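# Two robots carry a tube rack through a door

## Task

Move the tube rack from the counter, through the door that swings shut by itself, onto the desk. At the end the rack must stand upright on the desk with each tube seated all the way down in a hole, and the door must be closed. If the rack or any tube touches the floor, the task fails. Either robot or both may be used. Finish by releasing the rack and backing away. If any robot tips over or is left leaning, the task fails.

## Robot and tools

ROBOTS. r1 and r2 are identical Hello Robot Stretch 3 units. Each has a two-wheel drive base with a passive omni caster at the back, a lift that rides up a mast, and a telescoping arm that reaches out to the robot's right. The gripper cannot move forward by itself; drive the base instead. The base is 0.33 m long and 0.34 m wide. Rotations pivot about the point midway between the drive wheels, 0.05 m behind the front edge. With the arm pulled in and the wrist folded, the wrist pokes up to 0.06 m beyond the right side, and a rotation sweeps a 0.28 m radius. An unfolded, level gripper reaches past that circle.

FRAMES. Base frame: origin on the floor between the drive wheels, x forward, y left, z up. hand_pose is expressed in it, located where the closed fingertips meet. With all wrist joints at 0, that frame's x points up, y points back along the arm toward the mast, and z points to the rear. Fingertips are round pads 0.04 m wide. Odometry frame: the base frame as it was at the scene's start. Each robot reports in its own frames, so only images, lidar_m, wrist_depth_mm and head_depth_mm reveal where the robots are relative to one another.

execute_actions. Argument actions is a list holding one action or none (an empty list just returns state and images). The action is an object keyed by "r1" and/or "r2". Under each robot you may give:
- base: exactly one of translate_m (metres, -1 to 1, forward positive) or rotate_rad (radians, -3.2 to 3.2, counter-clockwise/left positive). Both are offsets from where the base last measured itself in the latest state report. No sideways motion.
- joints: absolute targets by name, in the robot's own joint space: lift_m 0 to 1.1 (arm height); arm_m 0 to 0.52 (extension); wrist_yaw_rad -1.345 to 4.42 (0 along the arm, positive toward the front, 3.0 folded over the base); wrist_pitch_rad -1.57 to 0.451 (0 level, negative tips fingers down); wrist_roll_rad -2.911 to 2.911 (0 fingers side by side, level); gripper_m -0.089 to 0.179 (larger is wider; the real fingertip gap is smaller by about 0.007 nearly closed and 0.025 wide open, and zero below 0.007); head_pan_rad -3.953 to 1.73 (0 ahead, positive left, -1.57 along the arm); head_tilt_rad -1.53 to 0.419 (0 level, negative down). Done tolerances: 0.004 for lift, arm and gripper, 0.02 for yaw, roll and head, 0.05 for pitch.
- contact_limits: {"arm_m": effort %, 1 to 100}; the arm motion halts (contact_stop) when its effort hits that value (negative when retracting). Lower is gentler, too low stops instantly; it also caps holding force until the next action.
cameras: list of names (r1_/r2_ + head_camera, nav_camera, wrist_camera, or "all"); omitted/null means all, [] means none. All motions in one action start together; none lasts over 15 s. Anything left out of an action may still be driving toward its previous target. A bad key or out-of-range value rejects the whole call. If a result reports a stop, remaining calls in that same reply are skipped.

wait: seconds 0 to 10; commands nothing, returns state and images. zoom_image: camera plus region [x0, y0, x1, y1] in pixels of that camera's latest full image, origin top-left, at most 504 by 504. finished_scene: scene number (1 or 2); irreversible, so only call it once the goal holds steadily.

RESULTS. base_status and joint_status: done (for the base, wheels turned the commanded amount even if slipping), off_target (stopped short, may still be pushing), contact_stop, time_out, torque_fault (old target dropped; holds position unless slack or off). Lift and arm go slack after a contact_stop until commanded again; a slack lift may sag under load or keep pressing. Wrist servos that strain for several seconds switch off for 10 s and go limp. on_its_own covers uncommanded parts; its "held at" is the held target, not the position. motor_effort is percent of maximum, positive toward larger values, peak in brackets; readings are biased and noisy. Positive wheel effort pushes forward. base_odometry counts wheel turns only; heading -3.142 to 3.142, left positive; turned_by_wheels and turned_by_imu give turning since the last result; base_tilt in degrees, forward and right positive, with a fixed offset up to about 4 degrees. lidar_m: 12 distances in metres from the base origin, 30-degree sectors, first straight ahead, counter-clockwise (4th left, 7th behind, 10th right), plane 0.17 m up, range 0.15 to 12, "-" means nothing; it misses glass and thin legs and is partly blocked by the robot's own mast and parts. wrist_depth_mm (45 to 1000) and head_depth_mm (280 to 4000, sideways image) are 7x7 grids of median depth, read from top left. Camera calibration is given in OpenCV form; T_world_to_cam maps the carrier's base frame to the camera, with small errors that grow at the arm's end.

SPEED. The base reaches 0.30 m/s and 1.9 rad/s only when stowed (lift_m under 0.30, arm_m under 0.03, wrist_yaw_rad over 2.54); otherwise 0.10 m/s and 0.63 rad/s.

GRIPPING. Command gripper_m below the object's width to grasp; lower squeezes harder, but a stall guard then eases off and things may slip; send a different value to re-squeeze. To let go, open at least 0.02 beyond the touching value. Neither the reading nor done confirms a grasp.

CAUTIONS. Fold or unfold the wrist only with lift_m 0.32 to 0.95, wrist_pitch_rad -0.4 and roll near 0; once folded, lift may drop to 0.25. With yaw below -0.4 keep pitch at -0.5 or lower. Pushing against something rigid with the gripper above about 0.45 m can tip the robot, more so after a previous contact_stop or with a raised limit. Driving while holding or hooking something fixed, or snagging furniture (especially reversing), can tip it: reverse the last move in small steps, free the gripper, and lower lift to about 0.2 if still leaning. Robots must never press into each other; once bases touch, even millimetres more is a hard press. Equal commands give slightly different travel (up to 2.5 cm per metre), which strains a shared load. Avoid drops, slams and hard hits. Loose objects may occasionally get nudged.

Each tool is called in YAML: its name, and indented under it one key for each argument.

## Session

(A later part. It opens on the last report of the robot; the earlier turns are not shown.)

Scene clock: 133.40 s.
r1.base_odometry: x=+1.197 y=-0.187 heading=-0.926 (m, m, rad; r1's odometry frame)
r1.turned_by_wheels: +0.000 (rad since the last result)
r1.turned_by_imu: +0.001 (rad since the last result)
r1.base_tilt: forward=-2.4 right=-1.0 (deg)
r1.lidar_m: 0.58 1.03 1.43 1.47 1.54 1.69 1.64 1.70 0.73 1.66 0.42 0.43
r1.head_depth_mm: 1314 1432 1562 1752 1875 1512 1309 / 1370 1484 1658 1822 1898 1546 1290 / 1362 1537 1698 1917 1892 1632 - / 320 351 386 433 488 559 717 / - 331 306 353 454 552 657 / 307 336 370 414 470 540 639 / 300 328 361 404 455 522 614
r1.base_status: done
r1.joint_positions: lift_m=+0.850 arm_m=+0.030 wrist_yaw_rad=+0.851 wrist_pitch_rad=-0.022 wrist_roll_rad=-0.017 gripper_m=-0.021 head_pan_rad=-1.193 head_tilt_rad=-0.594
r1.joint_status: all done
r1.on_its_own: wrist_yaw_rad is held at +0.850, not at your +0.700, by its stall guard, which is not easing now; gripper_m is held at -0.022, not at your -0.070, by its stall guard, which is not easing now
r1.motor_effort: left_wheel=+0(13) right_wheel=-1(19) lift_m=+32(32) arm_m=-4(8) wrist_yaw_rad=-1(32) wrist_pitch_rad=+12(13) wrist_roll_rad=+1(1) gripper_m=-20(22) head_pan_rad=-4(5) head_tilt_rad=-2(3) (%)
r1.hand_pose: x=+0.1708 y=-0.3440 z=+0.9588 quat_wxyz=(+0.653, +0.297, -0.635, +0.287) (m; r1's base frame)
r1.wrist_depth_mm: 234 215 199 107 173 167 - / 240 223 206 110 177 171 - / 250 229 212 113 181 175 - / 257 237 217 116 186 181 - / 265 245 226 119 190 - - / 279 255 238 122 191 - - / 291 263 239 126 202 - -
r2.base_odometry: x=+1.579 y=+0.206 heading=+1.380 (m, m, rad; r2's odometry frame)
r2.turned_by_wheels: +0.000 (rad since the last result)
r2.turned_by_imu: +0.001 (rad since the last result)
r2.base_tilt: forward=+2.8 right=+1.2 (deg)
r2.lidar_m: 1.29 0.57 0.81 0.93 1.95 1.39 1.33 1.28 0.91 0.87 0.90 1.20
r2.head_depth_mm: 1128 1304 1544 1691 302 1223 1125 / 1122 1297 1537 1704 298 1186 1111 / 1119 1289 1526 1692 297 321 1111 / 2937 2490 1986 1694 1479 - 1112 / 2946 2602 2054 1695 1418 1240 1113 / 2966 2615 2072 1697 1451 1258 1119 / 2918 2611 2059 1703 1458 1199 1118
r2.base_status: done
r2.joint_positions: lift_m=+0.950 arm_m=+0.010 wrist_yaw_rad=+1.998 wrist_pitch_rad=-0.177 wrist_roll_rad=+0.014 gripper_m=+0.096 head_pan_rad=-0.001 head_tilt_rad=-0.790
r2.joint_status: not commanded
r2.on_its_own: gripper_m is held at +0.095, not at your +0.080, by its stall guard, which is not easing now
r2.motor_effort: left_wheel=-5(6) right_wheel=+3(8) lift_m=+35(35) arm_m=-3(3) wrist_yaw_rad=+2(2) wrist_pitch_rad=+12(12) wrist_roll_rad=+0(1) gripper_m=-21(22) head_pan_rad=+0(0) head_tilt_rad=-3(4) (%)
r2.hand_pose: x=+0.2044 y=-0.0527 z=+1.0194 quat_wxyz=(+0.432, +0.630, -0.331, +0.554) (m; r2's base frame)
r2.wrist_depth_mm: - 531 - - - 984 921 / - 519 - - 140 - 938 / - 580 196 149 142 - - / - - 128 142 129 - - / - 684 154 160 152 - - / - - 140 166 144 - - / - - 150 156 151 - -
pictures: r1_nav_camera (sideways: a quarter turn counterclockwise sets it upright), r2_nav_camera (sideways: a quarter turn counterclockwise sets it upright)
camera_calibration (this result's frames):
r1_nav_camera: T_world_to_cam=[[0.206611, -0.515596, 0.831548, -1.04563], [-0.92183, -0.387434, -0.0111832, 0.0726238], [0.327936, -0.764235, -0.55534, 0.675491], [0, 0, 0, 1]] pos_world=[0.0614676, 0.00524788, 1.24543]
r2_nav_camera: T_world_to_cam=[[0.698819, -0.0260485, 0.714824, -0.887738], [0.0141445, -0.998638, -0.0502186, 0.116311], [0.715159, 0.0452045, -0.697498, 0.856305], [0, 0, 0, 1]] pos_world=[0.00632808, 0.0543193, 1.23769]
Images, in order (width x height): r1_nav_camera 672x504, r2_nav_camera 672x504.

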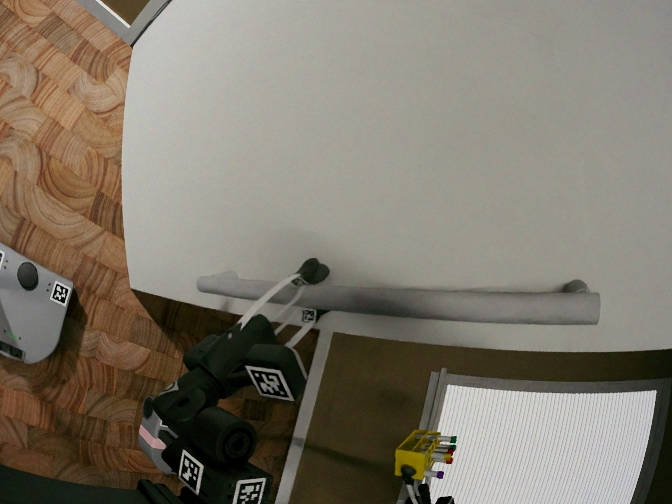

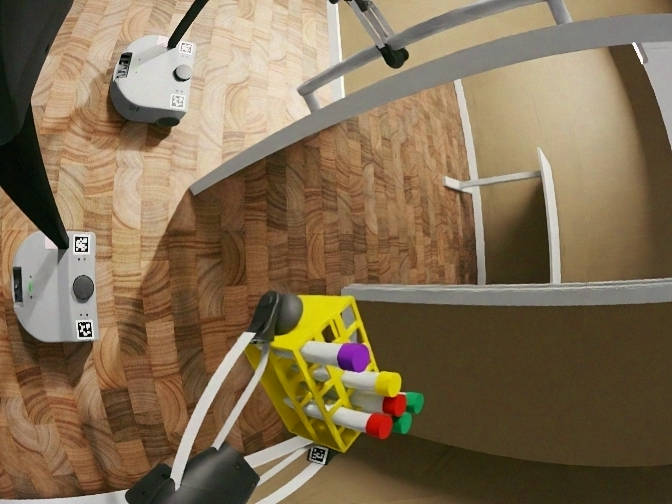

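Same geometry as before.

execute_actions:
  actions:
    - {"r2":{"base":{"translate_m":0.62}}}
  cameras: []

execute_actions:
  actions:
    - {"r2":{"base":{"rotate_rad":0.56}}}
  cameras: []

execute_actions:
  actions:
    - {"r2":{"base":{"translate_m":0.95}}}
  cameras: []

execute_actions:
  actions:
    - {"r2":{"base":{"rotate_rad":-0.75}}}
  cameras: []

execute_actions:
  actions:
    - {"r1":{"base":{"translate_m":0.09},"joints":{"arm_m":0.19}},"r2":{"base":{"translate_m":0.9}}}
  cameras: []

execute_actions:
  actions:
    - {"r1":{"base":{"translate_m":0.14},"joints":{"arm_m":0.34}},"r2":{"base":{"rotate_rad":1.79},"joints":{"head_pan_rad":-1.57}}}
  cameras: []

execute_actions:
  actions:
    - {"r1":{"base":{"translate_m":0.17},"joints":{"arm_m":0.45}},"r2":{"joints":{"wrist_yaw_rad":0,"arm_m":0.4}}}
  cameras: ["r2_nav_camera","r2_wrist_camera"]

Scene clock: 152.57 s.
r1.base_odometry: x=+1.197 y=-0.187 heading=-0.926 (m, m, rad; r1's odometry frame)
r1.turned_by_wheels: +0.000 (rad since the last result)
r1.turned_by_imu: +0.003 (rad since the last result)
r1.base_tilt: forward=-2.4 right=-0.9 (deg)
r1.lidar_m: 0.58 1.03 1.43 1.47 1.54 1.69 1.64 1.71 1.71 1.66 0.42 0.43
r1.head_depth_mm: 1310 1421 1562 1741 1856 1499 1307 / 1371 585 1661 1833 1893 1542 1295 / 1372 570 1698 1903 1903 1627 - / 320 351 386 434 487 558 716 / - 332 305 353 453 553 653 / 307 336 371 414 469 541 639 / 301 328 362 404 456 522 614
r1.base_status: not commanded
r1.joint_positions: lift_m=+0.850 arm_m=+0.030 wrist_yaw_rad=+0.851 wrist_pitch_rad=-0.022 wrist_roll_rad=-0.017 gripper_m=-0.021 head_pan_rad=-1.193 head_tilt_rad=-0.594
r1.joint_status: not commanded
r1.on_its_own: wrist_yaw_rad is held at +0.850, not at your +0.700, by its stall guard, which is not easing now; gripper_m is held at -0.022, not at your -0.070, by its stall guard, which is not easing now
r1.motor_effort: left_wheel=-1(0) right_wheel=-1(1) lift_m=+32(32) arm_m=-4(4) wrist_yaw_rad=-1(1) wrist_pitch_rad=+12(12) wrist_roll_rad=+1(1) gripper_m=-20(20) head_pan_rad=-5(4) head_tilt_rad=-3(3) (%)
r1.hand_pose: x=+0.1708 y=-0.3440 z=+0.9588 quat_wxyz=(+0.653, +0.297, -0.635, +0.287) (m; r1's base frame)
r1.wrist_depth_mm: 232 216 200 107 173 166 380 / 239 224 205 110 177 170 - / 250 229 211 113 181 174 - / 257 238 216 116 185 182 - / 266 245 227 119 190 - - / 280 253 238 122 191 - - / 289 264 240 126 205 - -
r2.base_odometry: x=+1.696 y=+0.815 heading=+1.380 (m, m, rad; r2's odometry frame)
r2.turned_by_wheels: +0.000 (rad since the last result)
r2.turned_by_imu: +0.001 (rad since the last result)
r2.base_tilt: forward=+2.9 right=+1.3 (deg)
r2.lidar_m: 0.67 2.46 0.59 0.41 0.40 2.04 1.95 1.25 0.89 0.85 0.88 0.71
r2.head_depth_mm: 571 659 782 892 302 1224 1122 / 568 658 775 870 298 1188 1112 / 567 657 780 893 298 321 1109 / 2437 2585 2044 1655 1300 - 1116 / 2419 2594 2060 1707 1416 1234 1117 / 2427 2613 2057 1699 1445 1258 1121 / 2368 2452 2065 1700 1447 1267 1120
r2.base_status: done
r2.joint_positions: lift_m=+0.950 arm_m=+0.010 wrist_yaw_rad=+1.998 wrist_pitch_rad=-0.177 wrist_roll_rad=+0.014 gripper_m=+0.096 head_pan_rad=-0.001 head_tilt_rad=-0.790
r2.joint_status: not commanded
r2.on_its_own: gripper_m is held at +0.095, not at your +0.080, by its stall guard, which is not easing now
r2.motor_effort: left_wheel=-5(7) right_wheel=+4(8) lift_m=+35(35) arm_m=-3(3) wrist_yaw_rad=+1(1) wrist_pitch_rad=+12(12) wrist_roll_rad=+0(0) gripper_m=-21(21) head_pan_rad=+0(1) head_tilt_rad=-3(3) (%)
r2.hand_pose: x=+0.2044 y=-0.0527 z=+1.0194 quat_wxyz=(+0.432, +0.630, -0.331, +0.554) (m; r2's base frame)
r2.wrist_depth_mm: 773 - - - - 489 449 / 764 - - - 138 511 477 / 779 - 196 149 143 540 495 / 768 - 128 142 129 571 523 / 754 944 154 160 153 579 557 / 735 - 140 166 144 - 572 / 680 - 150 156 150 694 606
pictures: none
No camera images: the call's "cameras" was empty. Leave "cameras" out to get every camera's image.

Scene clock: 154.43 s.
r1.base_odometry: x=+1.197 y=-0.187 heading=-0.926 (m, m, rad; r1's odometry frame)
r1.turned_by_wheels: +0.000 (rad since the last result)
r1.turned_by_imu: +0.001 (rad since the last result)
r1.base_tilt: forward=-2.4 right=-0.9 (deg)
r1.lidar_m: 0.58 1.03 1.43 1.47 1.53 1.69 1.63 1.71 1.71 0.72 0.42 0.43
r1.head_depth_mm: 1316 1379 1585 1736 1858 1520 1308 / 1365 638 1655 1829 1896 1546 1299 / 556 617 707 795 1763 1410 - / 320 351 387 432 486 558 717 / - 331 305 353 454 555 654 / 307 336 371 414 469 540 640 / 300 329 362 403 454 523 614
r1.base_status: not commanded
r1.joint_positions: lift_m=+0.850 arm_m=+0.030 wrist_yaw_rad=+0.851 wrist_pitch_rad=-0.022 wrist_roll_rad=-0.017 gripper_m=-0.021 head_pan_rad=-1.193 head_tilt_rad=-0.594
r1.joint_status: not commanded
r1.on_its_own: wrist_yaw_rad is held at +0.850, not at your +0.700, by its stall guard, which is not easing now; gripper_m is held at -0.022, not at your -0.070, by its stall guard, which is not easing now
r1.motor_effort: left_wheel=+0(0) right_wheel=-1(1) lift_m=+32(32) arm_m=-4(4) wrist_yaw_rad=-2(1) wrist_pitch_rad=+12(12) wrist_roll_rad=+1(1) gripper_m=-20(20) head_pan_rad=-5(5) head_tilt_rad=-3(2) (%)
r1.hand_pose: x=+0.1708 y=-0.3440 z=+0.9588 quat_wxyz=(+0.653, +0.297, -0.635, +0.287) (m; r1's base frame)
r1.wrist_depth_mm: 233 217 200 107 173 166 362 / 242 223 205 110 177 171 - / 251 229 212 113 182 174 - / 259 237 218 117 186 180 - / 268 245 225 120 189 416 - / 279 255 238 122 191 430 - / 291 263 239 126 203 439 -
r2.base_odometry: x=+1.696 y=+0.815 heading=+1.939 (m, m, rad; r2's odometry frame)
r2.turned_by_wheels: +0.560 (rad since the last result)
r2.turned_by_imu: +0.559 (rad since the last result)
r2.base_tilt: forward=+2.8 right=+1.2 (deg)
r2.lidar_m: 2.46 0.56 0.40 0.39 2.02 1.94 1.21 0.88 0.85 0.88 0.70 0.67
r2.head_depth_mm: 2414 2583 2028 1706 302 1208 1125 / 2503 2479 2025 1759 299 1185 1109 / 2667 2585 2038 1740 297 321 1108 / 2818 2588 2033 1695 1475 - 1113 / 3014 2609 2049 1706 1416 1233 1118 / 3138 2606 2066 1659 1458 1260 1116 / 3205 2519 1239 1211 1175 1144 1083
r2.base_status: done
r2.joint_positions: lift_m=+0.950 arm_m=+0.010 wrist_yaw_rad=+1.998 wrist_pitch_rad=-0.177 wrist_roll_rad=+0.014 gripper_m=+0.096 head_pan_rad=-0.001 head_tilt_rad=-0.790
r2.joint_status: not commanded
r2.on_its_own: gripper_m is held at +0.095, not at your +0.080, by its stall guard, which is not easing now
r2.motor_effort: left_wheel=-4(11) right_wheel=+4(8) lift_m=+36(35) arm_m=-3(3) wrist_yaw_rad=+1(2) wrist_pitch_rad=+12(12) wrist_roll_rad=+0(0) gripper_m=-21(19) head_pan_rad=+1(1) head_tilt_rad=-3(3) (%)
r2.hand_pose: x=+0.2044 y=-0.0527 z=+1.0194 quat_wxyz=(+0.432, +0.630, -0.331, +0.554) (m; r2's base frame)
r2.wrist_depth_mm: 412 521 730 - - - - / 418 497 734 - 138 - - / 432 532 197 148 142 - - / 444 541 128 141 129 - - / 446 509 154 160 153 - - / 454 - 140 167 144 - - / 463 609 149 156 151 - -
pictures: none
No camera images: the call's "cameras" was empty. Leave "cameras" out to get every camera's image.

Scene clock: 164.90 s.
r1.base_odometry: x=+1.197 y=-0.187 heading=-0.926 (m, m, rad; r1's odometry frame)
r1.turned_by_wheels: +0.000 (rad since the last result)
r1.turned_by_imu: +0.003 (rad since the last result)
r1.base_tilt: forward=-2.4 right=-1.0 (deg)
r1.lidar_m: 0.58 1.03 1.43 1.47 1.54 1.69 1.64 1.71 1.71 1.66 0.42 0.43
r1.head_depth_mm: 1329 1428 1565 1759 1871 1498 1314 / 1368 1501 1641 1830 1911 1549 1289 / 1363 1536 1705 1908 1902 1610 - / 320 351 386 434 487 559 719 / - 331 306 353 453 554 654 / 307 336 371 415 470 541 638 / 301 328 362 403 455 522 612
r1.base_status: not commanded
r1.joint_positions: lift_m=+0.850 arm_m=+0.030 wrist_yaw_rad=+0.851 wrist_pitch_rad=-0.022 wrist_roll_rad=-0.017 gripper_m=-0.021 head_pan_rad=-1.193 head_tilt_rad=-0.594
r1.joint_status: not commanded
r1.on_its_own: wrist_yaw_rad is held at +0.850, not at your +0.700, by its stall guard, which is not easing now; gripper_m is held at -0.022, not at your -0.070, by its stall guard, which is not easing now
r1.motor_effort: left_wheel=-1(0) right_wheel=-1(1) lift_m=+32(32) arm_m=-4(4) wrist_yaw_rad=-1(1) wrist_pitch_rad=+12(12) wrist_roll_rad=+1(1) gripper_m=-19(20) head_pan_rad=-5(5) head_tilt_rad=-3(3) (%)
r1.hand_pose: x=+0.1708 y=-0.3440 z=+0.9588 quat_wxyz=(+0.653, +0.297, -0.635, +0.287) (m; r1's base frame)
r1.wrist_depth_mm: 234 218 199 107 173 167 - / 241 223 205 110 177 171 - / 249 230 211 113 182 175 - / 256 237 218 117 185 179 - / 267 244 225 120 191 - - / 279 254 236 122 193 - - / 291 264 237 126 204 - -
r2.base_odometry: x=+1.354 y=+1.701 heading=+1.939 (m, m, rad; r2's odometry frame)
r2.turned_by_wheels: +0.000 (rad since the last result)
r2.turned_by_imu: +0.002 (rad since the last result)
r2.base_tilt: forward=+2.8 right=+1.4 (deg)
r2.lidar_m: 2.08 2.53 0.46 0.42 0.43 0.58 1.88 0.58 0.55 1.38 1.84 1.55
r2.head_depth_mm: 1709 1886 1913 1702 302 1231 1129 / 1799 2044 2019 1770 298 1192 1108 / 1891 2167 2028 1736 297 321 1111 / 2007 2325 2056 1707 1470 - 1118 / 2112 2402 2062 1693 1413 1239 1115 / 2256 2517 2065 1702 1456 1261 1111 / 2421 2637 2072 1707 1453 1265 1119
r2.base_status: done
r2.joint_positions: lift_m=+0.950 arm_m=+0.010 wrist_yaw_rad=+1.998 wrist_pitch_rad=-0.177 wrist_roll_rad=+0.014 gripper_m=+0.096 head_pan_rad=-0.001 head_tilt_rad=-0.790
r2.joint_status: not commanded
r2.on_its_own: gripper_m is held at +0.095, not at your +0.080, by its stall guard, which is not easing now
r2.motor_effort: left_wheel=-5(6) right_wheel=+3(8) lift_m=+36(35) arm_m=-3(3) wrist_yaw_rad=+1(1) wrist_pitch_rad=+12(12) wrist_roll_rad=+0(0) gripper_m=-21(21) head_pan_rad=+0(0) head_tilt_rad=-3(3) (%)
r2.hand_pose: x=+0.2044 y=-0.0527 z=+1.0194 quat_wxyz=(+0.432, +0.630, -0.331, +0.554) (m; r2's base frame)
r2.wrist_depth_mm: - - - - - - - / - - - - 141 - - / - - 198 149 142 - - / 862 - 128 142 129 - - / 706 - 153 160 153 - - / 519 - 140 166 144 - - / 478 - 150 156 151 - -
pictures: none
No camera images: the call's "cameras" was empty. Leave "cameras" out to get every camera's image.

Scene clock: 167.10 s.
r1.base_odometry: x=+1.197 y=-0.187 heading=-0.926 (m, m, rad; r1's odometry frame)
r1.turned_by_wheels: +0.000 (rad since the last result)
r1.turned_by_imu: +0.001 (rad since the last result)
r1.base_tilt: forward=-2.4 right=-0.8 (deg)
r1.lidar_m: 0.58 1.03 1.43 1.47 1.53 1.69 1.64 1.71 1.71 1.65 0.42 0.43
r1.head_depth_mm: 1323 1433 1569 1758 1873 1502 1312 / 1372 1497 1645 1841 1899 1558 1297 / 1368 1532 1696 1920 1911 1616 - / 320 350 386 434 488 559 720 / - 331 305 353 454 552 654 / 307 335 371 414 468 541 639 / 300 328 362 403 455 521 611
r1.base_status: not commanded
r1.joint_positions: lift_m=+0.850 arm_m=+0.030 wrist_yaw_rad=+0.851 wrist_pitch_rad=-0.022 wrist_roll_rad=-0.017 gripper_m=-0.021 head_pan_rad=-1.193 head_tilt_rad=-0.594
r1.joint_status: not commanded
r1.on_its_own: wrist_yaw_rad is held at +0.850, not at your +0.700, by its stall guard, which is not easing now; gripper_m is held at -0.022, not at your -0.070, by its stall guard, which is not easing now
r1.motor_effort: left_wheel=+0(0) right_wheel=-1(1) lift_m=+32(32) arm_m=-3(4) wrist_yaw_rad=-2(1) wrist_pitch_rad=+12(12) wrist_roll_rad=+1(1) gripper_m=-20(19) head_pan_rad=-4(4) head_tilt_rad=-4(3) (%)
r1.hand_pose: x=+0.1708 y=-0.3440 z=+0.9588 quat_wxyz=(+0.653, +0.297, -0.635, +0.287) (m; r1's base frame)
r1.wrist_depth_mm: 234 217 199 107 173 167 - / 240 224 205 110 176 170 - / 250 229 211 113 182 175 - / 257 238 217 116 187 180 - / 268 246 225 119 190 - - / 278 255 235 122 192 - - / 291 264 240 126 202 - -
r2.base_odometry: x=+1.354 y=+1.701 heading=+1.189 (m, m, rad; r2's odometry frame)
r2.turned_by_wheels: -0.750 (rad since the last result)
r2.turned_by_imu: -0.748 (rad since the last result)
r2.base_tilt: forward=+2.8 right=+1.3 (deg)
r2.lidar_m: 2.00 1.55 2.38 0.47 0.42 0.42 0.49 0.83 1.51 0.55 1.33 1.58
r2.head_depth_mm: 1607 2098 1969 1696 302 1229 1124 / 1862 2176 2024 1771 298 1191 1114 / 1815 2099 2047 1729 294 321 1114 / 1773 2041 2056 1696 1451 - 1116 / 1736 1993 2053 1699 1418 1236 1116 / 1140 1941 2055 1701 1454 1257 1118 / 1142 1877 1953 1707 1456 1263 1119
r2.base_status: done
r2.joint_positions: lift_m=+0.950 arm_m=+0.010 wrist_yaw_rad=+1.998 wrist_pitch_rad=-0.177 wrist_roll_rad=+0.014 gripper_m=+0.096 head_pan_rad=-0.001 head_tilt_rad=-0.790
r2.joint_status: not commanded
r2.on_its_own: gripper_m is held at +0.095, not at your +0.080, by its stall guard, which is not easing now
r2.motor_effort: left_wheel=+3(7) right_wheel=-4(7) lift_m=+35(36) arm_m=-3(3) wrist_yaw_rad=+2(2) wrist_pitch_rad=+12(13) wrist_roll_rad=+0(0) gripper_m=-20(21) head_pan_rad=-1(0) head_tilt_rad=-3(3) (%)
r2.hand_pose: x=+0.2044 y=-0.0527 z=+1.0194 quat_wxyz=(+0.432, +0.630, -0.331, +0.554) (m; r2's base frame)
r2.wrist_depth_mm: - - - - - - - / - - - - 138 - - / - - 197 148 142 - - / - - 127 142 129 - - / - - 150 160 153 - - / - - 141 167 143 - - / - - 151 156 151 - -
pictures: none
No camera images: the call's "cameras" was empty. Leave "cameras" out to get every camera's image.

Scene clock: 177.07 s.
r1.base_odometry: x=+1.251 y=-0.259 heading=-0.926 (m, m, rad; r1's odometry frame)
r1.turned_by_wheels: +0.000 (rad since the last result)
r1.turned_by_imu: +0.003 (rad since the last result)
r1.base_tilt: forward=-2.4 right=-0.9 (deg)
r1.lidar_m: 0.62 0.94 1.30 1.46 1.53 1.78 1.73 1.80 1.71 0.59 0.52 0.52
r1.head_depth_mm: 1330 1445 1575 1749 1885 1375 1244 / 1375 1515 1646 1848 - 1464 1244 / 466 1464 1659 1867 1710 1467 1242 / 409 422 470 526 608 783 953 / 418 458 507 565 643 736 871 / 402 439 482 537 604 688 806 / 386 420 461 511 569 645 751
r1.base_status: done
r1.joint_positions: lift_m=+0.850 arm_m=+0.190 wrist_yaw_rad=+0.899 wrist_pitch_rad=-0.021 wrist_roll_rad=-0.015 gripper_m=-0.021 head_pan_rad=-1.193 head_tilt_rad=-0.594
r1.joint_status: all done
r1.on_its_own: wrist_yaw_rad is held at +0.899, not at your +0.700, by its stall guard, which is not easing now; gripper_m is held at -0.022, not at your -0.070, by its stall guard, which is not easing now
r1.motor_effort: left_wheel=+4(14) right_wheel=-5(16) lift_m=+32(32) arm_m=+3(6) wrist_yaw_rad=+0(51) wrist_pitch_rad=+11(13) wrist_roll_rad=+0(1) gripper_m=-20(25) head_pan_rad=-4(4) head_tilt_rad=-4(3) (%)
r1.hand_pose: x=+0.1787 y=-0.4940 z=+0.9592 quat_wxyz=(+0.645, +0.312, -0.628, +0.303) (m; r1's base frame)
r1.wrist_depth_mm: 204 197 190 108 177 - 973 / 210 202 195 110 181 - - / 215 209 201 113 188 - - / 223 214 206 117 191 - - / 230 220 212 119 195 - - / 238 229 221 122 199 - - / 245 236 225 126 209 - -
r2.base_odometry: x=+1.689 y=+2.536 heading=+1.190 (m, m, rad; r2's odometry frame)
r2.turned_by_wheels: +0.000 (rad since the last result)
r2.turned_by_imu: +0.002 (rad since the last result)
r2.base_tilt: forward=+2.7 right=+1.1 (deg)
r2.lidar_m: 1.12 0.83 0.79 2.43 1.70 1.12 1.20 0.96 1.07 1.13 1.13 1.02
r2.head_depth_mm: 926 681 537 479 302 1225 1129 / 930 684 539 468 298 1188 1111 / 938 686 540 460 297 321 1110 / 931 691 543 459 1476 - 1113 / 915 691 544 460 1420 1237 1114 / 903 693 546 450 1447 1262 1115 / 894 697 548 451 1418 1265 1119
r2.base_status: done
r2.joint_positions: lift_m=+0.950 arm_m=+0.010 wrist_yaw_rad=+1.998 wrist_pitch_rad=-0.177 wrist_roll_rad=+0.014 gripper_m=+0.096 head_pan_rad=-0.001 head_tilt_rad=-0.790
r2.joint_status: not commanded
r2.on_its_own: gripper_m is held at +0.095, not at your +0.080, by its stall guard, which is not easing now
r2.motor_effort: left_wheel=+2(7) right_wheel=-4(4) lift_m=+35(36) arm_m=-3(3) wrist_yaw_rad=+1(1) wrist_pitch_rad=+13(12) wrist_roll_rad=+0(0) gripper_m=-21(22) head_pan_rad=+0(2) head_tilt_rad=-3(3) (%)
r2.hand_pose: x=+0.2044 y=-0.0527 z=+1.0194 quat_wxyz=(+0.432, +0.630, -0.331, +0.554) (m; r2's base frame)
r2.wrist_depth_mm: - - - - 957 913 847 / - - - - 138 987 911 / 614 628 197 149 142 659 668 / 419 392 128 141 129 402 408 / - - 154 159 152 295 293 / - - 141 167 144 - - / - - 151 156 150 - -
pictures: none
No camera images: the call's "cameras" was empty. Leave "cameras" out to get every camera's image.

Scene clock: 180.90 s.
r1.base_odometry: x=+1.335 y=-0.371 heading=-0.925 (m, m, rad; r1's odometry frame)
r1.turned_by_wheels: +0.001 (rad since the last result)
r1.turned_by_imu: +0.002 (rad since the last result)
r1.base_tilt: forward=-2.4 right=-0.9 (deg)
r1.lidar_m: 0.59 0.79 1.10 1.46 1.53 1.92 1.87 1.95 1.72 0.72 0.56 0.55
r1.head_depth_mm: 1334 1438 1592 1728 1766 1509 1244 / 1377 1497 1659 - 1818 1505 1234 / 550 595 651 1823 1771 1462 1249 / 530 584 648 730 831 971 1160 / 497 543 596 666 749 860 1012 / 466 505 554 610 685 772 890 / 438 475 516 565 625 698 796
r1.base_status: done
r1.joint_positions: lift_m=+0.850 arm_m=+0.340 wrist_yaw_rad=+0.918 wrist_pitch_rad=-0.018 wrist_roll_rad=-0.015 gripper_m=-0.021 head_pan_rad=-1.193 head_tilt_rad=-0.594
r1.joint_status: all done
r1.on_its_own: wrist_yaw_rad is held at +0.899, not at your +0.700, by its stall guard, which is not easing now; gripper_m is held at -0.022, not at your -0.070, by its stall guard, which is not easing now; wrist_yaw_rad is at rest, and its effort (-17) is outside its rest range (-12 to +12)
r1.motor_effort: left_wheel=+11(16) right_wheel=-9(15) lift_m=+32(32) arm_m=+3(7) wrist_yaw_rad=-17(16) wrist_pitch_rad=+10(12) wrist_roll_rad=+0(0) gripper_m=-20(21) head_pan_rad=-4(5) head_tilt_rad=-3(3) (%)
r1.hand_pose: x=+0.1817 y=-0.6402 z=+0.9599 quat_wxyz=(+0.642, +0.317, -0.626, +0.310) (m; r1's base frame)
r1.wrist_depth_mm: 177 179 181 109 187 - 872 / 181 183 185 111 190 - 905 / 186 187 190 114 196 - 911 / 191 193 195 117 201 - 917 / 195 197 200 120 206 - 935 / 199 202 205 123 212 - 938 / 205 208 214 127 220 - 947
r2.base_odometry: x=+1.689 y=+2.536 heading=+2.979 (m, m, rad; r2's odometry frame)
r2.turned_by_wheels: +1.790 (rad since the last result)
r2.turned_by_imu: +1.787 (rad since the last result)
r2.base_tilt: forward=+2.9 right=+1.2 (deg)
r2.lidar_m: 2.64 1.28 1.11 1.24 1.12 1.17 1.13 1.02 1.07 1.12 0.79 1.59
r2.head_depth_mm: 914 681 553 - - 1252 1108 / 911 683 540 - - 1234 1110 / 916 687 541 - - 1210 1112 / 910 689 541 483 1449 - 1114 / 914 691 544 460 1445 - 1097 / 913 696 548 461 1473 - - / 914 697 548 463 1420 - -
r2.base_status: done
r2.joint_positions: lift_m=+0.950 arm_m=+0.010 wrist_yaw_rad=+1.998 wrist_pitch_rad=-0.177 wrist_roll_rad=+0.014 gripper_m=+0.096 head_pan_rad=-1.563 head_tilt_rad=-0.790
r2.joint_status: all done
r2.on_its_own: gripper_m is held at +0.095, not at your +0.080, by its stall guard, which is not easing now
r2.motor_effort: left_wheel=-4(9) right_wheel=+4(7) lift_m=+36(35) arm_m=-4(3) wrist_yaw_rad=+1(1) wrist_pitch_rad=+12(12) wrist_roll_rad=+0(1) gripper_m=-20(21) head_pan_rad=-4(32) head_tilt_rad=-3(3) (%)
r2.hand_pose: x=+0.2044 y=-0.0527 z=+1.0194 quat_wxyz=(+0.432, +0.630, -0.331, +0.554) (m; r2's base frame)
r2.wrist_depth_mm: 891 - - - - - - / 928 - - - 138 - - / 955 - 196 149 142 - - / - - 128 141 130 - - / - - 154 160 153 - - / - - 140 166 144 - - / - - 150 155 151 - -
pictures: none
No camera images: the call's "cameras" was empty. Leave "cameras" out to get every camera's image.

Scene clock: 184.97 s.
r1.base_odometry: x=+1.438 y=-0.506 heading=-0.925 (m, m, rad; r1's odometry frame)
r1.turned_by_wheels: +0.001 (rad since the last result)
r1.turned_by_imu: +0.002 (rad since the last result)
r1.base_tilt: forward=-2.5 right=-0.8 (deg)
r1.lidar_m: 0.50 0.60 0.85 1.45 1.53 2.10 2.04 2.13 1.72 0.81 0.54 0.50
r1.head_depth_mm: 1323 1442 1599 - 1872 1503 1248 / 1362 1502 1659 1908 1889 1508 1234 / 618 680 755 899 1767 1447 1242 / 582 638 711 799 911 1060 1188 / 524 572 626 694 781 884 1029 / 477 517 560 615 682 762 863 / 438 470 508 551 604 666 740
r1.base_status: done
r1.joint_positions: lift_m=+0.850 arm_m=+0.450 wrist_yaw_rad=+0.916 wrist_pitch_rad=-0.017 wrist_roll_rad=-0.015 gripper_m=-0.021 head_pan_rad=-1.193 head_tilt_rad=-0.594
r1.joint_status: all done
r1.on_its_own: wrist_yaw_rad is held at +0.899, not at your +0.700, by its stall guard, which is not easing now; gripper_m is held at -0.022, not at your -0.070, by its stall guard, which is not easing now; wrist_yaw_rad is at rest, and its effort (-15) is outside its rest range (-12 to +12)
r1.motor_effort: left_wheel=+10(33) right_wheel=-9(23) lift_m=+32(32) arm_m=+3(10) wrist_yaw_rad=-15(66) wrist_pitch_rad=+10(11) wrist_roll_rad=+0(0) gripper_m=-20(25) head_pan_rad=-5(5) head_tilt_rad=-3(3) (%)
r1.hand_pose: x=+0.1815 y=-0.7505 z=+0.9601 quat_wxyz=(+0.642, +0.316, -0.626, +0.310) (m; r1's base frame)
r1.wrist_depth_mm: 157 164 173 108 756 912 807 / 160 168 178 111 783 920 814 / 163 172 182 114 799 959 809 / 166 174 187 117 815 951 815 / 170 178 190 120 860 988 864 / 174 183 191 123 904 - 854 / 177 186 204 127 234 - 868
r2.base_odometry: x=+1.689 y=+2.536 heading=+2.979 (m, m, rad; r2's odometry frame)
r2.turned_by_wheels: +0.000 (rad since the last result)
r2.turned_by_imu: +0.000 (rad since the last result)
r2.base_tilt: forward=+2.8 right=+1.3 (deg)
r2.lidar_m: 2.63 1.28 1.12 1.15 1.12 1.17 1.13 1.02 1.07 1.12 0.79 1.59
r2.head_depth_mm: - - 521 467 1437 1245 1109 / - 658 538 468 1440 1250 1108 / - 638 540 458 1438 1254 1112 / 677 663 542 459 1445 1257 1109 / 915 691 544 460 1449 1259 1115 / 912 695 546 461 1452 1260 1120 / 915 696 548 463 1333 1239 1116
r2.base_status: not commanded
r2.joint_positions: lift_m=+0.950 arm_m=+0.400 wrist_yaw_rad=+0.001 wrist_pitch_rad=-0.177 wrist_roll_rad=+0.014 gripper_m=+0.096 head_pan_rad=-1.563 head_tilt_rad=-0.790
r2.joint_status: all done
r2.on_its_own: gripper_m is held at +0.095, not at your +0.080, by its stall guard, which is not easing now
r2.motor_effort: left_wheel=-4(4) right_wheel=+3(3) lift_m=+35(34) arm_m=+3(3) wrist_yaw_rad=-2(3) wrist_pitch_rad=+13(12) wrist_roll_rad=+0(0) gripper_m=-20(19) head_pan_rad=-3(2) head_tilt_rad=-3(3) (%)
r2.hand_pose: x=-0.0211 y=-0.7926 z=+1.0194 quat_wxyz=(+0.700, +0.063, -0.709, -0.063) (m; r2's base frame)
r2.wrist_depth_mm: 437 433 436 432 436 431 426 / 461 456 456 457 138 457 452 / 493 488 196 150 142 498 483 / 384 388 127 141 127 397 401 / 279 266 147 160 153 274 291 / 226 - 141 166 144 - 227 / 182 182 151 157 151 186 187
pictures: r2_nav_camera (sideways: a quarter turn counterclockwise sets it upright), r2_wrist_camera
camera_calibration (this result's frames):
r2_nav_camera: T_world_to_cam=[[-0.0197276, -0.699052, 0.714799, -0.883322], [-0.998469, -0.023173, -0.0502191, 0.122488], [0.0516698, -0.714696, -0.697524, 0.860386], [0, 0, 0, 1]] pos_world=[0.0604191, 0.000265492, 1.23769]
r2_wrist_camera: T_world_to_cam=[[-0.99994, -0.00216886, -0.0107332, -0.0135172], [0.00897605, 0.399063, -0.91688, 1.27703], [0.00627179, -0.916921, -0.39902, -0.155332], [0, 0, 0, 1]] pos_world=[-0.0240049, -0.652074, 1.10876]
Images, in order (width x height): r2_nav_camera 672x504, r2_wrist_camera 644x364.

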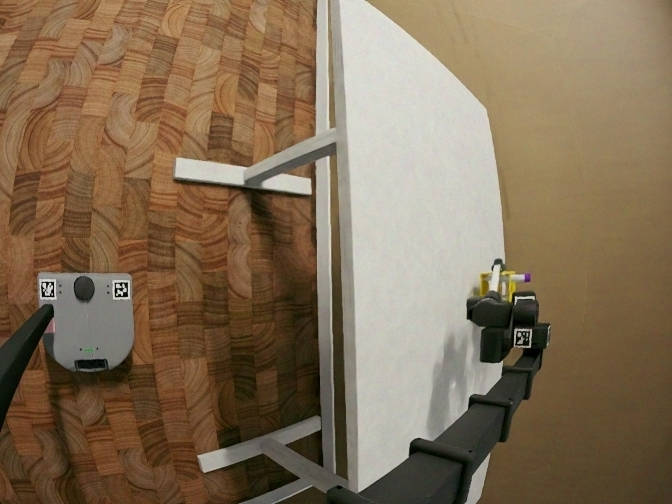

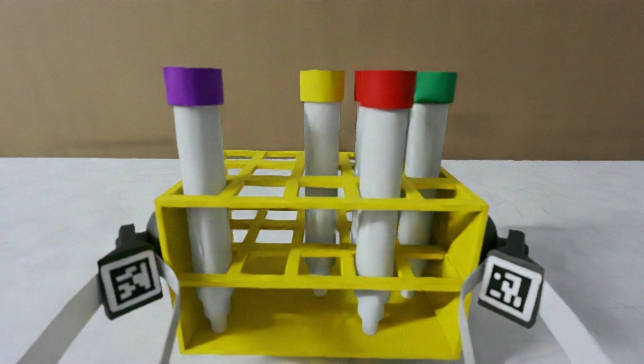

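execute_actions:
  actions:
    - {"r1":{"base":{"translate_m":0.185},"joints":{"arm_m":0.52}},"r2":{"joints":{"lift_m":0.924}}}
  cameras: []

execute_actions:
  actions:
    - {"r1":{"base":{"translate_m":0.1}},"r2":{"joints":{"gripper_m":0.179}}}
  cameras: []

execute_actions:
  actions:
    - {"r1":{"joints":{"gripper_m":0.12}},"r2":{"joints":{"arm_m":0.05}}}
  cameras: []

execute_actions:
  actions:
    - {"r1":{"base":{"translate_m":-0.3},"joints":{"arm_m":0.42}}}
  cameras: ["r1_nav_camera","r2_wrist_camera"]

finished_scene:
  scene: 2

Scene clock: 196.80 s.
r1.base_odometry: x=+1.549 y=-0.654 heading=-0.924 (m, m, rad; r1's odometry frame)
r1.turned_by_wheels: +0.000 (rad since the last result)
r1.turned_by_imu: +0.003 (rad since the last result)
r1.base_tilt: forward=-2.4 right=-0.9 (deg)
r1.lidar_m: 0.38 0.41 0.59 1.46 1.52 2.14 2.22 2.31 1.72 0.86 0.45 0.38
r1.head_depth_mm: 1331 1456 1581 1839 1896 1508 1244 / 1367 1499 1639 1907 1900 1497 1244 / 667 748 811 965 1776 1457 1245 / 581 640 711 800 913 1064 1188 / 497 540 588 649 723 810 930 / 434 465 501 545 595 655 730 / 385 410 437 471 508 549 602
r1.base_status: done
r1.joint_positions: lift_m=+0.850 arm_m=+0.520 wrist_yaw_rad=+0.915 wrist_pitch_rad=-0.016 wrist_roll_rad=-0.015 gripper_m=-0.021 head_pan_rad=-1.193 head_tilt_rad=-0.594
r1.joint_status: all done
r1.on_its_own: wrist_yaw_rad is held at +0.899, not at your +0.700, by its stall guard, which is not easing now; gripper_m is held at -0.022, not at your -0.070, by its stall guard, which is not easing now; wrist_yaw_rad is at rest, and its effort (-14) is outside its rest range (-12 to +12)
r1.motor_effort: left_wheel=+8(44) right_wheel=-6(31) lift_m=+32(32) arm_m=+3(13) wrist_yaw_rad=-14(80) wrist_pitch_rad=+9(11) wrist_roll_rad=+0(0) gripper_m=-20(26) head_pan_rad=-5(4) head_tilt_rad=-2(3) (%)
r1.hand_pose: x=+0.1813 y=-0.8208 z=+0.9603 quat_wxyz=(+0.642, +0.315, -0.627, +0.309) (m; r1's base frame)
r1.wrist_depth_mm: 142 153 169 108 483 622 721 / 144 156 175 111 496 652 749 / 147 159 178 114 507 664 765 / 149 161 182 117 521 703 788 / 152 164 184 120 551 724 789 / 154 168 182 123 586 762 802 / 157 171 199 127 560 790 822
r2.base_odometry: x=+1.689 y=+2.536 heading=+2.979 (m, m, rad; r2's odometry frame)
r2.turned_by_wheels: +0.000 (rad since the last result)
r2.turned_by_imu: +0.001 (rad since the last result)
r2.base_tilt: forward=+2.9 right=+1.4 (deg)
r2.lidar_m: 2.64 1.28 1.07 1.07 1.13 1.18 1.13 1.03 1.06 1.12 0.79 1.59
r2.head_depth_mm: 925 - 514 473 1438 1256 1107 / 913 632 539 468 1439 1250 1107 / 912 616 540 458 1437 1250 1109 / 914 664 542 459 1448 1254 1115 / 911 692 544 460 1442 1261 1112 / 912 695 546 461 1455 1263 1118 / 912 697 549 462 1326 1241 1117
r2.base_status: not commanded
r2.joint_positions: lift_m=+0.924 arm_m=+0.400 wrist_yaw_rad=+0.001 wrist_pitch_rad=-0.168 wrist_roll_rad=+0.014 gripper_m=+0.096 head_pan_rad=-1.563 head_tilt_rad=-0.790
r2.joint_status: all done
r2.on_its_own: gripper_m is held at +0.095, not at your +0.080, by its stall guard, which is not easing now
r2.motor_effort: left_wheel=-4(4) right_wheel=+4(3) lift_m=+22(33) arm_m=+3(3) wrist_yaw_rad=-2(2) wrist_pitch_rad=+8(13) wrist_roll_rad=+0(0) gripper_m=-21(20) head_pan_rad=-3(2) head_tilt_rad=-4(3) (%)
r2.hand_pose: x=-0.0211 y=-0.7932 z=+0.9964 quat_wxyz=(+0.700, +0.060, -0.709, -0.060) (m; r2's base frame)
r2.wrist_depth_mm: 434 436 439 430 429 428 433 / 461 457 454 446 135 457 457 / 488 485 192 147 140 477 479 / 334 335 126 140 125 344 348 / 240 229 147 161 153 235 247 / 192 - 142 143 144 - 194 / - 155 149 150 147 158 159
pictures: none
No camera images: the call's "cameras" was empty. Leave "cameras" out to get every camera's image.

Scene clock: 199.20 s.
r1.base_odometry: x=+1.610 y=-0.734 heading=-0.924 (m, m, rad; r1's odometry frame)
r1.turned_by_wheels: +0.000 (rad since the last result)
r1.turned_by_imu: +0.001 (rad since the last result)
r1.base_tilt: forward=-2.5 right=-0.9 (deg)
r1.lidar_m: 0.29 0.31 0.44 1.30 1.52 2.13 2.32 2.33 1.73 0.83 0.38 0.30
r1.head_depth_mm: 1338 1459 1581 1818 1902 1511 1242 / 1322 1475 1621 1913 1903 1517 1241 / 662 767 816 926 1713 1456 1241 / 533 585 651 735 837 970 1164 / 440 475 517 568 629 700 800 / 373 400 429 463 501 550 606 / 325 345 367 391 419 450 487
r1.base_status: done
r1.joint_positions: lift_m=+0.850 arm_m=+0.520 wrist_yaw_rad=+0.825 wrist_pitch_rad=-0.015 wrist_roll_rad=-0.015 gripper_m=-0.021 head_pan_rad=-1.193 head_tilt_rad=-0.594
r1.joint_status: not commanded
r1.on_its_own: wrist_yaw_rad is held at +0.834, not at your +0.700, by its stall guard, which is not easing now; gripper_m is held at -0.022, not at your -0.070, by its stall guard, which is not easing now
r1.motor_effort: left_wheel=+5(10) right_wheel=-4(11) lift_m=+32(32) arm_m=-4(3) wrist_yaw_rad=+8(42) wrist_pitch_rad=+8(10) wrist_roll_rad=+0(1) gripper_m=-21(23) head_pan_rad=-4(4) head_tilt_rad=-3(3) (%)
r1.hand_pose: x=+0.1665 y=-0.8391 z=+0.9606 quat_wxyz=(+0.655, +0.286, -0.640, +0.281) (m; r1's base frame)
r1.wrist_depth_mm: 131 145 169 108 387 557 705 / 132 147 172 111 400 578 743 / 134 150 174 114 411 592 740 / 135 152 178 117 423 615 762 / 138 153 180 120 451 650 763 / 140 157 176 123 499 682 792 / 142 160 189 126 463 736 805
r2.base_odometry: x=+1.689 y=+2.536 heading=+2.979 (m, m, rad; r2's odometry frame)
r2.turned_by_wheels: +0.000 (rad since the last result)
r2.turned_by_imu: +0.000 (rad since the last result)
r2.base_tilt: forward=+2.8 right=+1.2 (deg)
r2.lidar_m: 2.64 1.29 1.04 1.02 1.09 1.17 1.13 1.03 1.07 1.12 0.79 1.60
r2.head_depth_mm: 926 - 514 473 1430 1248 1104 / 913 634 538 468 1435 1253 1109 / 913 615 540 458 1434 1254 1110 / 911 663 543 459 1442 1254 1113 / 914 691 544 460 1444 1265 1116 / 914 694 546 461 1443 1266 1119 / 913 698 547 462 1326 1239 1117
r2.base_status: not commanded
r2.joint_positions: lift_m=+0.924 arm_m=+0.400 wrist_yaw_rad=+0.001 wrist_pitch_rad=-0.170 wrist_roll_rad=+0.014 gripper_m=+0.179 head_pan_rad=-1.563 head_tilt_rad=-0.790
r2.joint_status: all done
r2.motor_effort: left_wheel=-4(4) right_wheel=+4(3) lift_m=+22(22) arm_m=+3(3) wrist_yaw_rad=-2(1) wrist_pitch_rad=+9(9) wrist_roll_rad=+0(0) gripper_m=+0(84) head_pan_rad=-4(4) head_tilt_rad=-3(3) (%)
r2.hand_pose: x=-0.0211 y=-0.7931 z=+0.9960 quat_wxyz=(+0.700, +0.060, -0.709, -0.060) (m; r2's base frame)
r2.wrist_depth_mm: 438 433 435 431 432 432 429 / 458 453 455 448 131 460 454 / 479 487 483 144 136 480 484 / 328 328 141 146 139 344 345 / 246 134 134 157 145 222 247 / - 177 146 171 142 176 194 / 150 155 149 152 148 158 153
pictures: none
No camera images: the call's "cameras" was empty. Leave "cameras" out to get every camera's image.

Scene clock: 202.97 s.
r1.base_odometry: x=+1.610 y=-0.734 heading=-0.924 (m, m, rad; r1's odometry frame)
r1.turned_by_wheels: +0.000 (rad since the last result)
r1.turned_by_imu: +0.001 (rad since the last result)
r1.base_tilt: forward=-2.5 right=-0.9 (deg)
r1.lidar_m: 0.30 0.32 0.44 1.29 1.51 2.13 2.32 2.31 1.72 1.08 0.42 0.31
r1.head_depth_mm: 1329 1438 1586 1824 1878 1510 1248 / 1345 1479 1656 1895 1905 1510 1249 / 840 891 1252 1434 1708 1501 1238 / 679 742 827 934 1062 1245 1200 / 535 577 626 683 751 836 937 / 442 470 502 538 580 630 687 / 377 397 420 445 473 505 540
r1.base_status: not commanded
r1.joint_positions: lift_m=+0.850 arm_m=+0.520 wrist_yaw_rad=+0.832 wrist_pitch_rad=-0.015 wrist_roll_rad=-0.015 gripper_m=+0.120 head_pan_rad=-1.193 head_tilt_rad=-0.594
r1.joint_status: all done
r1.on_its_own: wrist_yaw_rad is held at +0.834, not at your +0.700, by its stall guard, which is not easing now
r1.motor_effort: left_wheel=+0(5) right_wheel=+0(5) lift_m=+32(32) arm_m=-3(3) wrist_yaw_rad=+1(9) wrist_pitch_rad=+8(9) wrist_roll_rad=+0(0) gripper_m=+0(80) head_pan_rad=-5(4) head_tilt_rad=-3(3) (%)
r1.hand_pose: x=+0.1677 y=-0.8376 z=+0.9606 quat_wxyz=(+0.654, +0.289, -0.639, +0.283) (m; r1's base frame)
r1.wrist_depth_mm: 182 205 167 280 386 541 718 / 183 208 170 286 395 559 719 / 186 212 177 293 408 584 762 / 189 216 182 302 412 619 764 / 192 217 185 305 426 677 769 / 194 211 189 315 433 813 793 / 196 232 196 326 446 655 787
r2.base_odometry: x=+1.689 y=+2.536 heading=+2.979 (m, m, rad; r2's odometry frame)
r2.turned_by_wheels: +0.000 (rad since the last result)
r2.turned_by_imu: +0.000 (rad since the last result)
r2.base_tilt: forward=+2.9 right=+1.3 (deg)
r2.lidar_m: 2.64 1.28 1.01 0.97 1.01 1.17 1.13 1.02 1.07 1.12 0.79 1.59
r2.head_depth_mm: 912 680 563 - - 1229 1109 / 914 683 555 - - 1229 1114 / 705 686 577 - - 1255 1111 / 705 688 569 466 1444 1263 1116 / 914 690 560 461 1444 1259 1115 / 914 694 547 462 1452 1264 1114 / 913 697 547 463 1330 1242 1121
r2.base_status: not commanded
r2.joint_positions: lift_m=+0.924 arm_m=+0.050 wrist_yaw_rad=+0.001 wrist_pitch_rad=-0.169 wrist_roll_rad=+0.014 gripper_m=+0.179 head_pan_rad=-1.563 head_tilt_rad=-0.790
r2.joint_status: all done
r2.motor_effort: left_wheel=-4(4) right_wheel=+4(3) lift_m=+21(21) arm_m=-3(2) wrist_yaw_rad=-1(2) wrist_pitch_rad=+9(9) wrist_roll_rad=+0(0) gripper_m=+0(1) head_pan_rad=-4(2) head_tilt_rad=-3(3) (%)
r2.hand_pose: x=-0.0212 y=-0.4438 z=+0.9961 quat_wxyz=(+0.700, +0.060, -0.709, -0.060) (m; r2's base frame)
r2.wrist_depth_mm: 750 752 767 757 755 758 746 / 809 818 798 485 792 809 805 / 539 547 553 469 575 582 585 / 334 335 340 341 346 349 352 / 253 252 244 246 247 262 251 / - 189 191 191 193 194 196 / 151 156 157 158 158 160 155
pictures: none
No camera images: the call's "cameras" was empty. Leave "cameras" out to get every camera's image.

Scene clock: 207.43 s.
r1.base_odometry: x=+1.429 y=-0.494 heading=-0.925 (m, m, rad; r1's odometry frame)
r1.turned_by_wheels: +0.000 (rad since the last result)
r1.turned_by_imu: +0.001 (rad since the last result)
r1.base_tilt: forward=-2.3 right=-1.0 (deg)
r1.lidar_m: 0.60 0.62 0.88 1.45 1.53 2.08 2.02 2.11 1.72 1.66 0.83 0.62
r1.head_depth_mm: 1339 1458 1595 - 1897 1499 1250 / 1374 1515 1661 1934 1885 1500 1250 / 1438 1563 1723 1941 1891 1495 1245 / 1399 1542 1697 1894 1826 1501 1246 / 1106 1198 1303 1413 1562 1501 1244 / 913 930 989 1075 1211 1305 1254 / 772 826 876 926 987 1052 1125
r1.base_status: done
r1.joint_positions: lift_m=+0.850 arm_m=+0.420 wrist_yaw_rad=+0.834 wrist_pitch_rad=-0.015 wrist_roll_rad=-0.015 gripper_m=+0.120 head_pan_rad=-1.193 head_tilt_rad=-0.594
r1.joint_status: all done
r1.on_its_own: wrist_yaw_rad is held at +0.834, not at your +0.700, by its stall guard, which is not easing now
r1.motor_effort: left_wheel=+0(7) right_wheel=+1(3) lift_m=+32(32) arm_m=-3(3) wrist_yaw_rad=+1(2) wrist_pitch_rad=+8(9) wrist_roll_rad=+0(0) gripper_m=+0(1) head_pan_rad=-5(4) head_tilt_rad=-3(4) (%)
r1.hand_pose: x=+0.1680 y=-0.7373 z=+0.9605 quat_wxyz=(+0.654, +0.289, -0.639, +0.283) (m; r1's base frame)
r1.wrist_depth_mm: 412 463 548 676 879 943 798 / 416 470 551 687 914 924 806 / 426 485 570 705 914 974 821 / 432 496 590 722 973 960 823 / 430 502 597 755 963 - 867 / 438 487 605 769 - 931 884 / 447 524 631 791 - - 878
r2.base_odometry: x=+1.689 y=+2.536 heading=+2.979 (m, m, rad; r2's odometry frame)
r2.turned_by_wheels: +0.000 (rad since the last result)
r2.turned_by_imu: +0.001 (rad since the last result)
r2.base_tilt: forward=+2.7 right=+1.3 (deg)
r2.lidar_m: 2.64 1.28 1.01 0.97 1.01 1.17 1.13 1.02 1.07 1.12 0.79 1.59
r2.head_depth_mm: 913 680 562 - - 1226 1110 / 915 684 556 - - 1231 1109 / 704 686 576 - - 1258 1111 / 704 687 569 464 1444 1262 1114 / 912 692 561 460 1450 1261 1117 / 916 693 546 461 1444 1264 1120 / 913 698 548 463 1330 1241 1120
r2.base_status: not commanded
r2.joint_positions: lift_m=+0.924 arm_m=+0.050 wrist_yaw_rad=+0.001 wrist_pitch_rad=-0.169 wrist_roll_rad=+0.014 gripper_m=+0.179 head_pan_rad=-1.563 head_tilt_rad=-0.790
r2.joint_status: not commanded
r2.motor_effort: left_wheel=-4(4) right_wheel=+3(3) lift_m=+22(22) arm_m=-4(3) wrist_yaw_rad=-2(2) wrist_pitch_rad=+9(9) wrist_roll_rad=+0(0) gripper_m=-1(0) head_pan_rad=-3(3) head_tilt_rad=-3(3) (%)
r2.hand_pose: x=-0.0212 y=-0.4438 z=+0.9961 quat_wxyz=(+0.700, +0.060, -0.709, -0.060) (m; r2's base frame)
r2.wrist_depth_mm: 766 748 745 757 751 752 745 / 801 814 812 481 808 784 799 / 542 541 558 470 566 581 585 / 334 335 343 343 344 346 351 / 256 251 243 248 247 264 252 / - 190 191 191 193 194 196 / 151 157 157 158 158 159 155
pictures: r1_nav_camera (sideways: a quarter turn counterclockwise sets it upright), r2_wrist_camera
camera_calibration (this result's frames):
r1_nav_camera: T_world_to_cam=[[0.206604, -0.515599, 0.831548, -1.04563], [-0.921835, -0.387421, -0.0111832, 0.0726238], [0.327926, -0.76424, -0.55534, 0.675491], [0, 0, 0, 1]] pos_world=[0.0614677, 0.00524711, 1.24543]
r2_wrist_camera: T_world_to_cam=[[-0.99994, -0.00208805, -0.0107252, -0.0130246], [0.00905188, 0.391469, -0.920147, 1.11635], [0.00611989, -0.920189, -0.391426, 0.146134], [0, 0, 0, 1]] pos_world=[-0.0240233, -0.302573, 1.08427]
Images, in order (width x height): r1_nav_camera 672x504, r2_wrist_camera 644x364.

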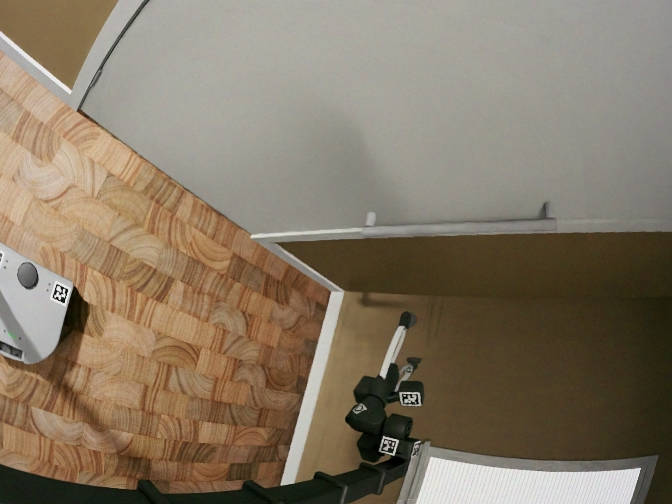

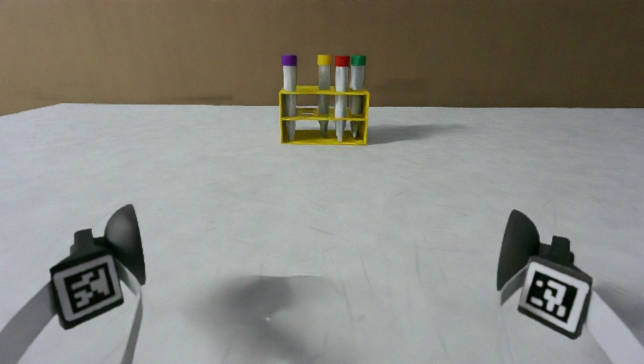

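The scene is finished: the task was done.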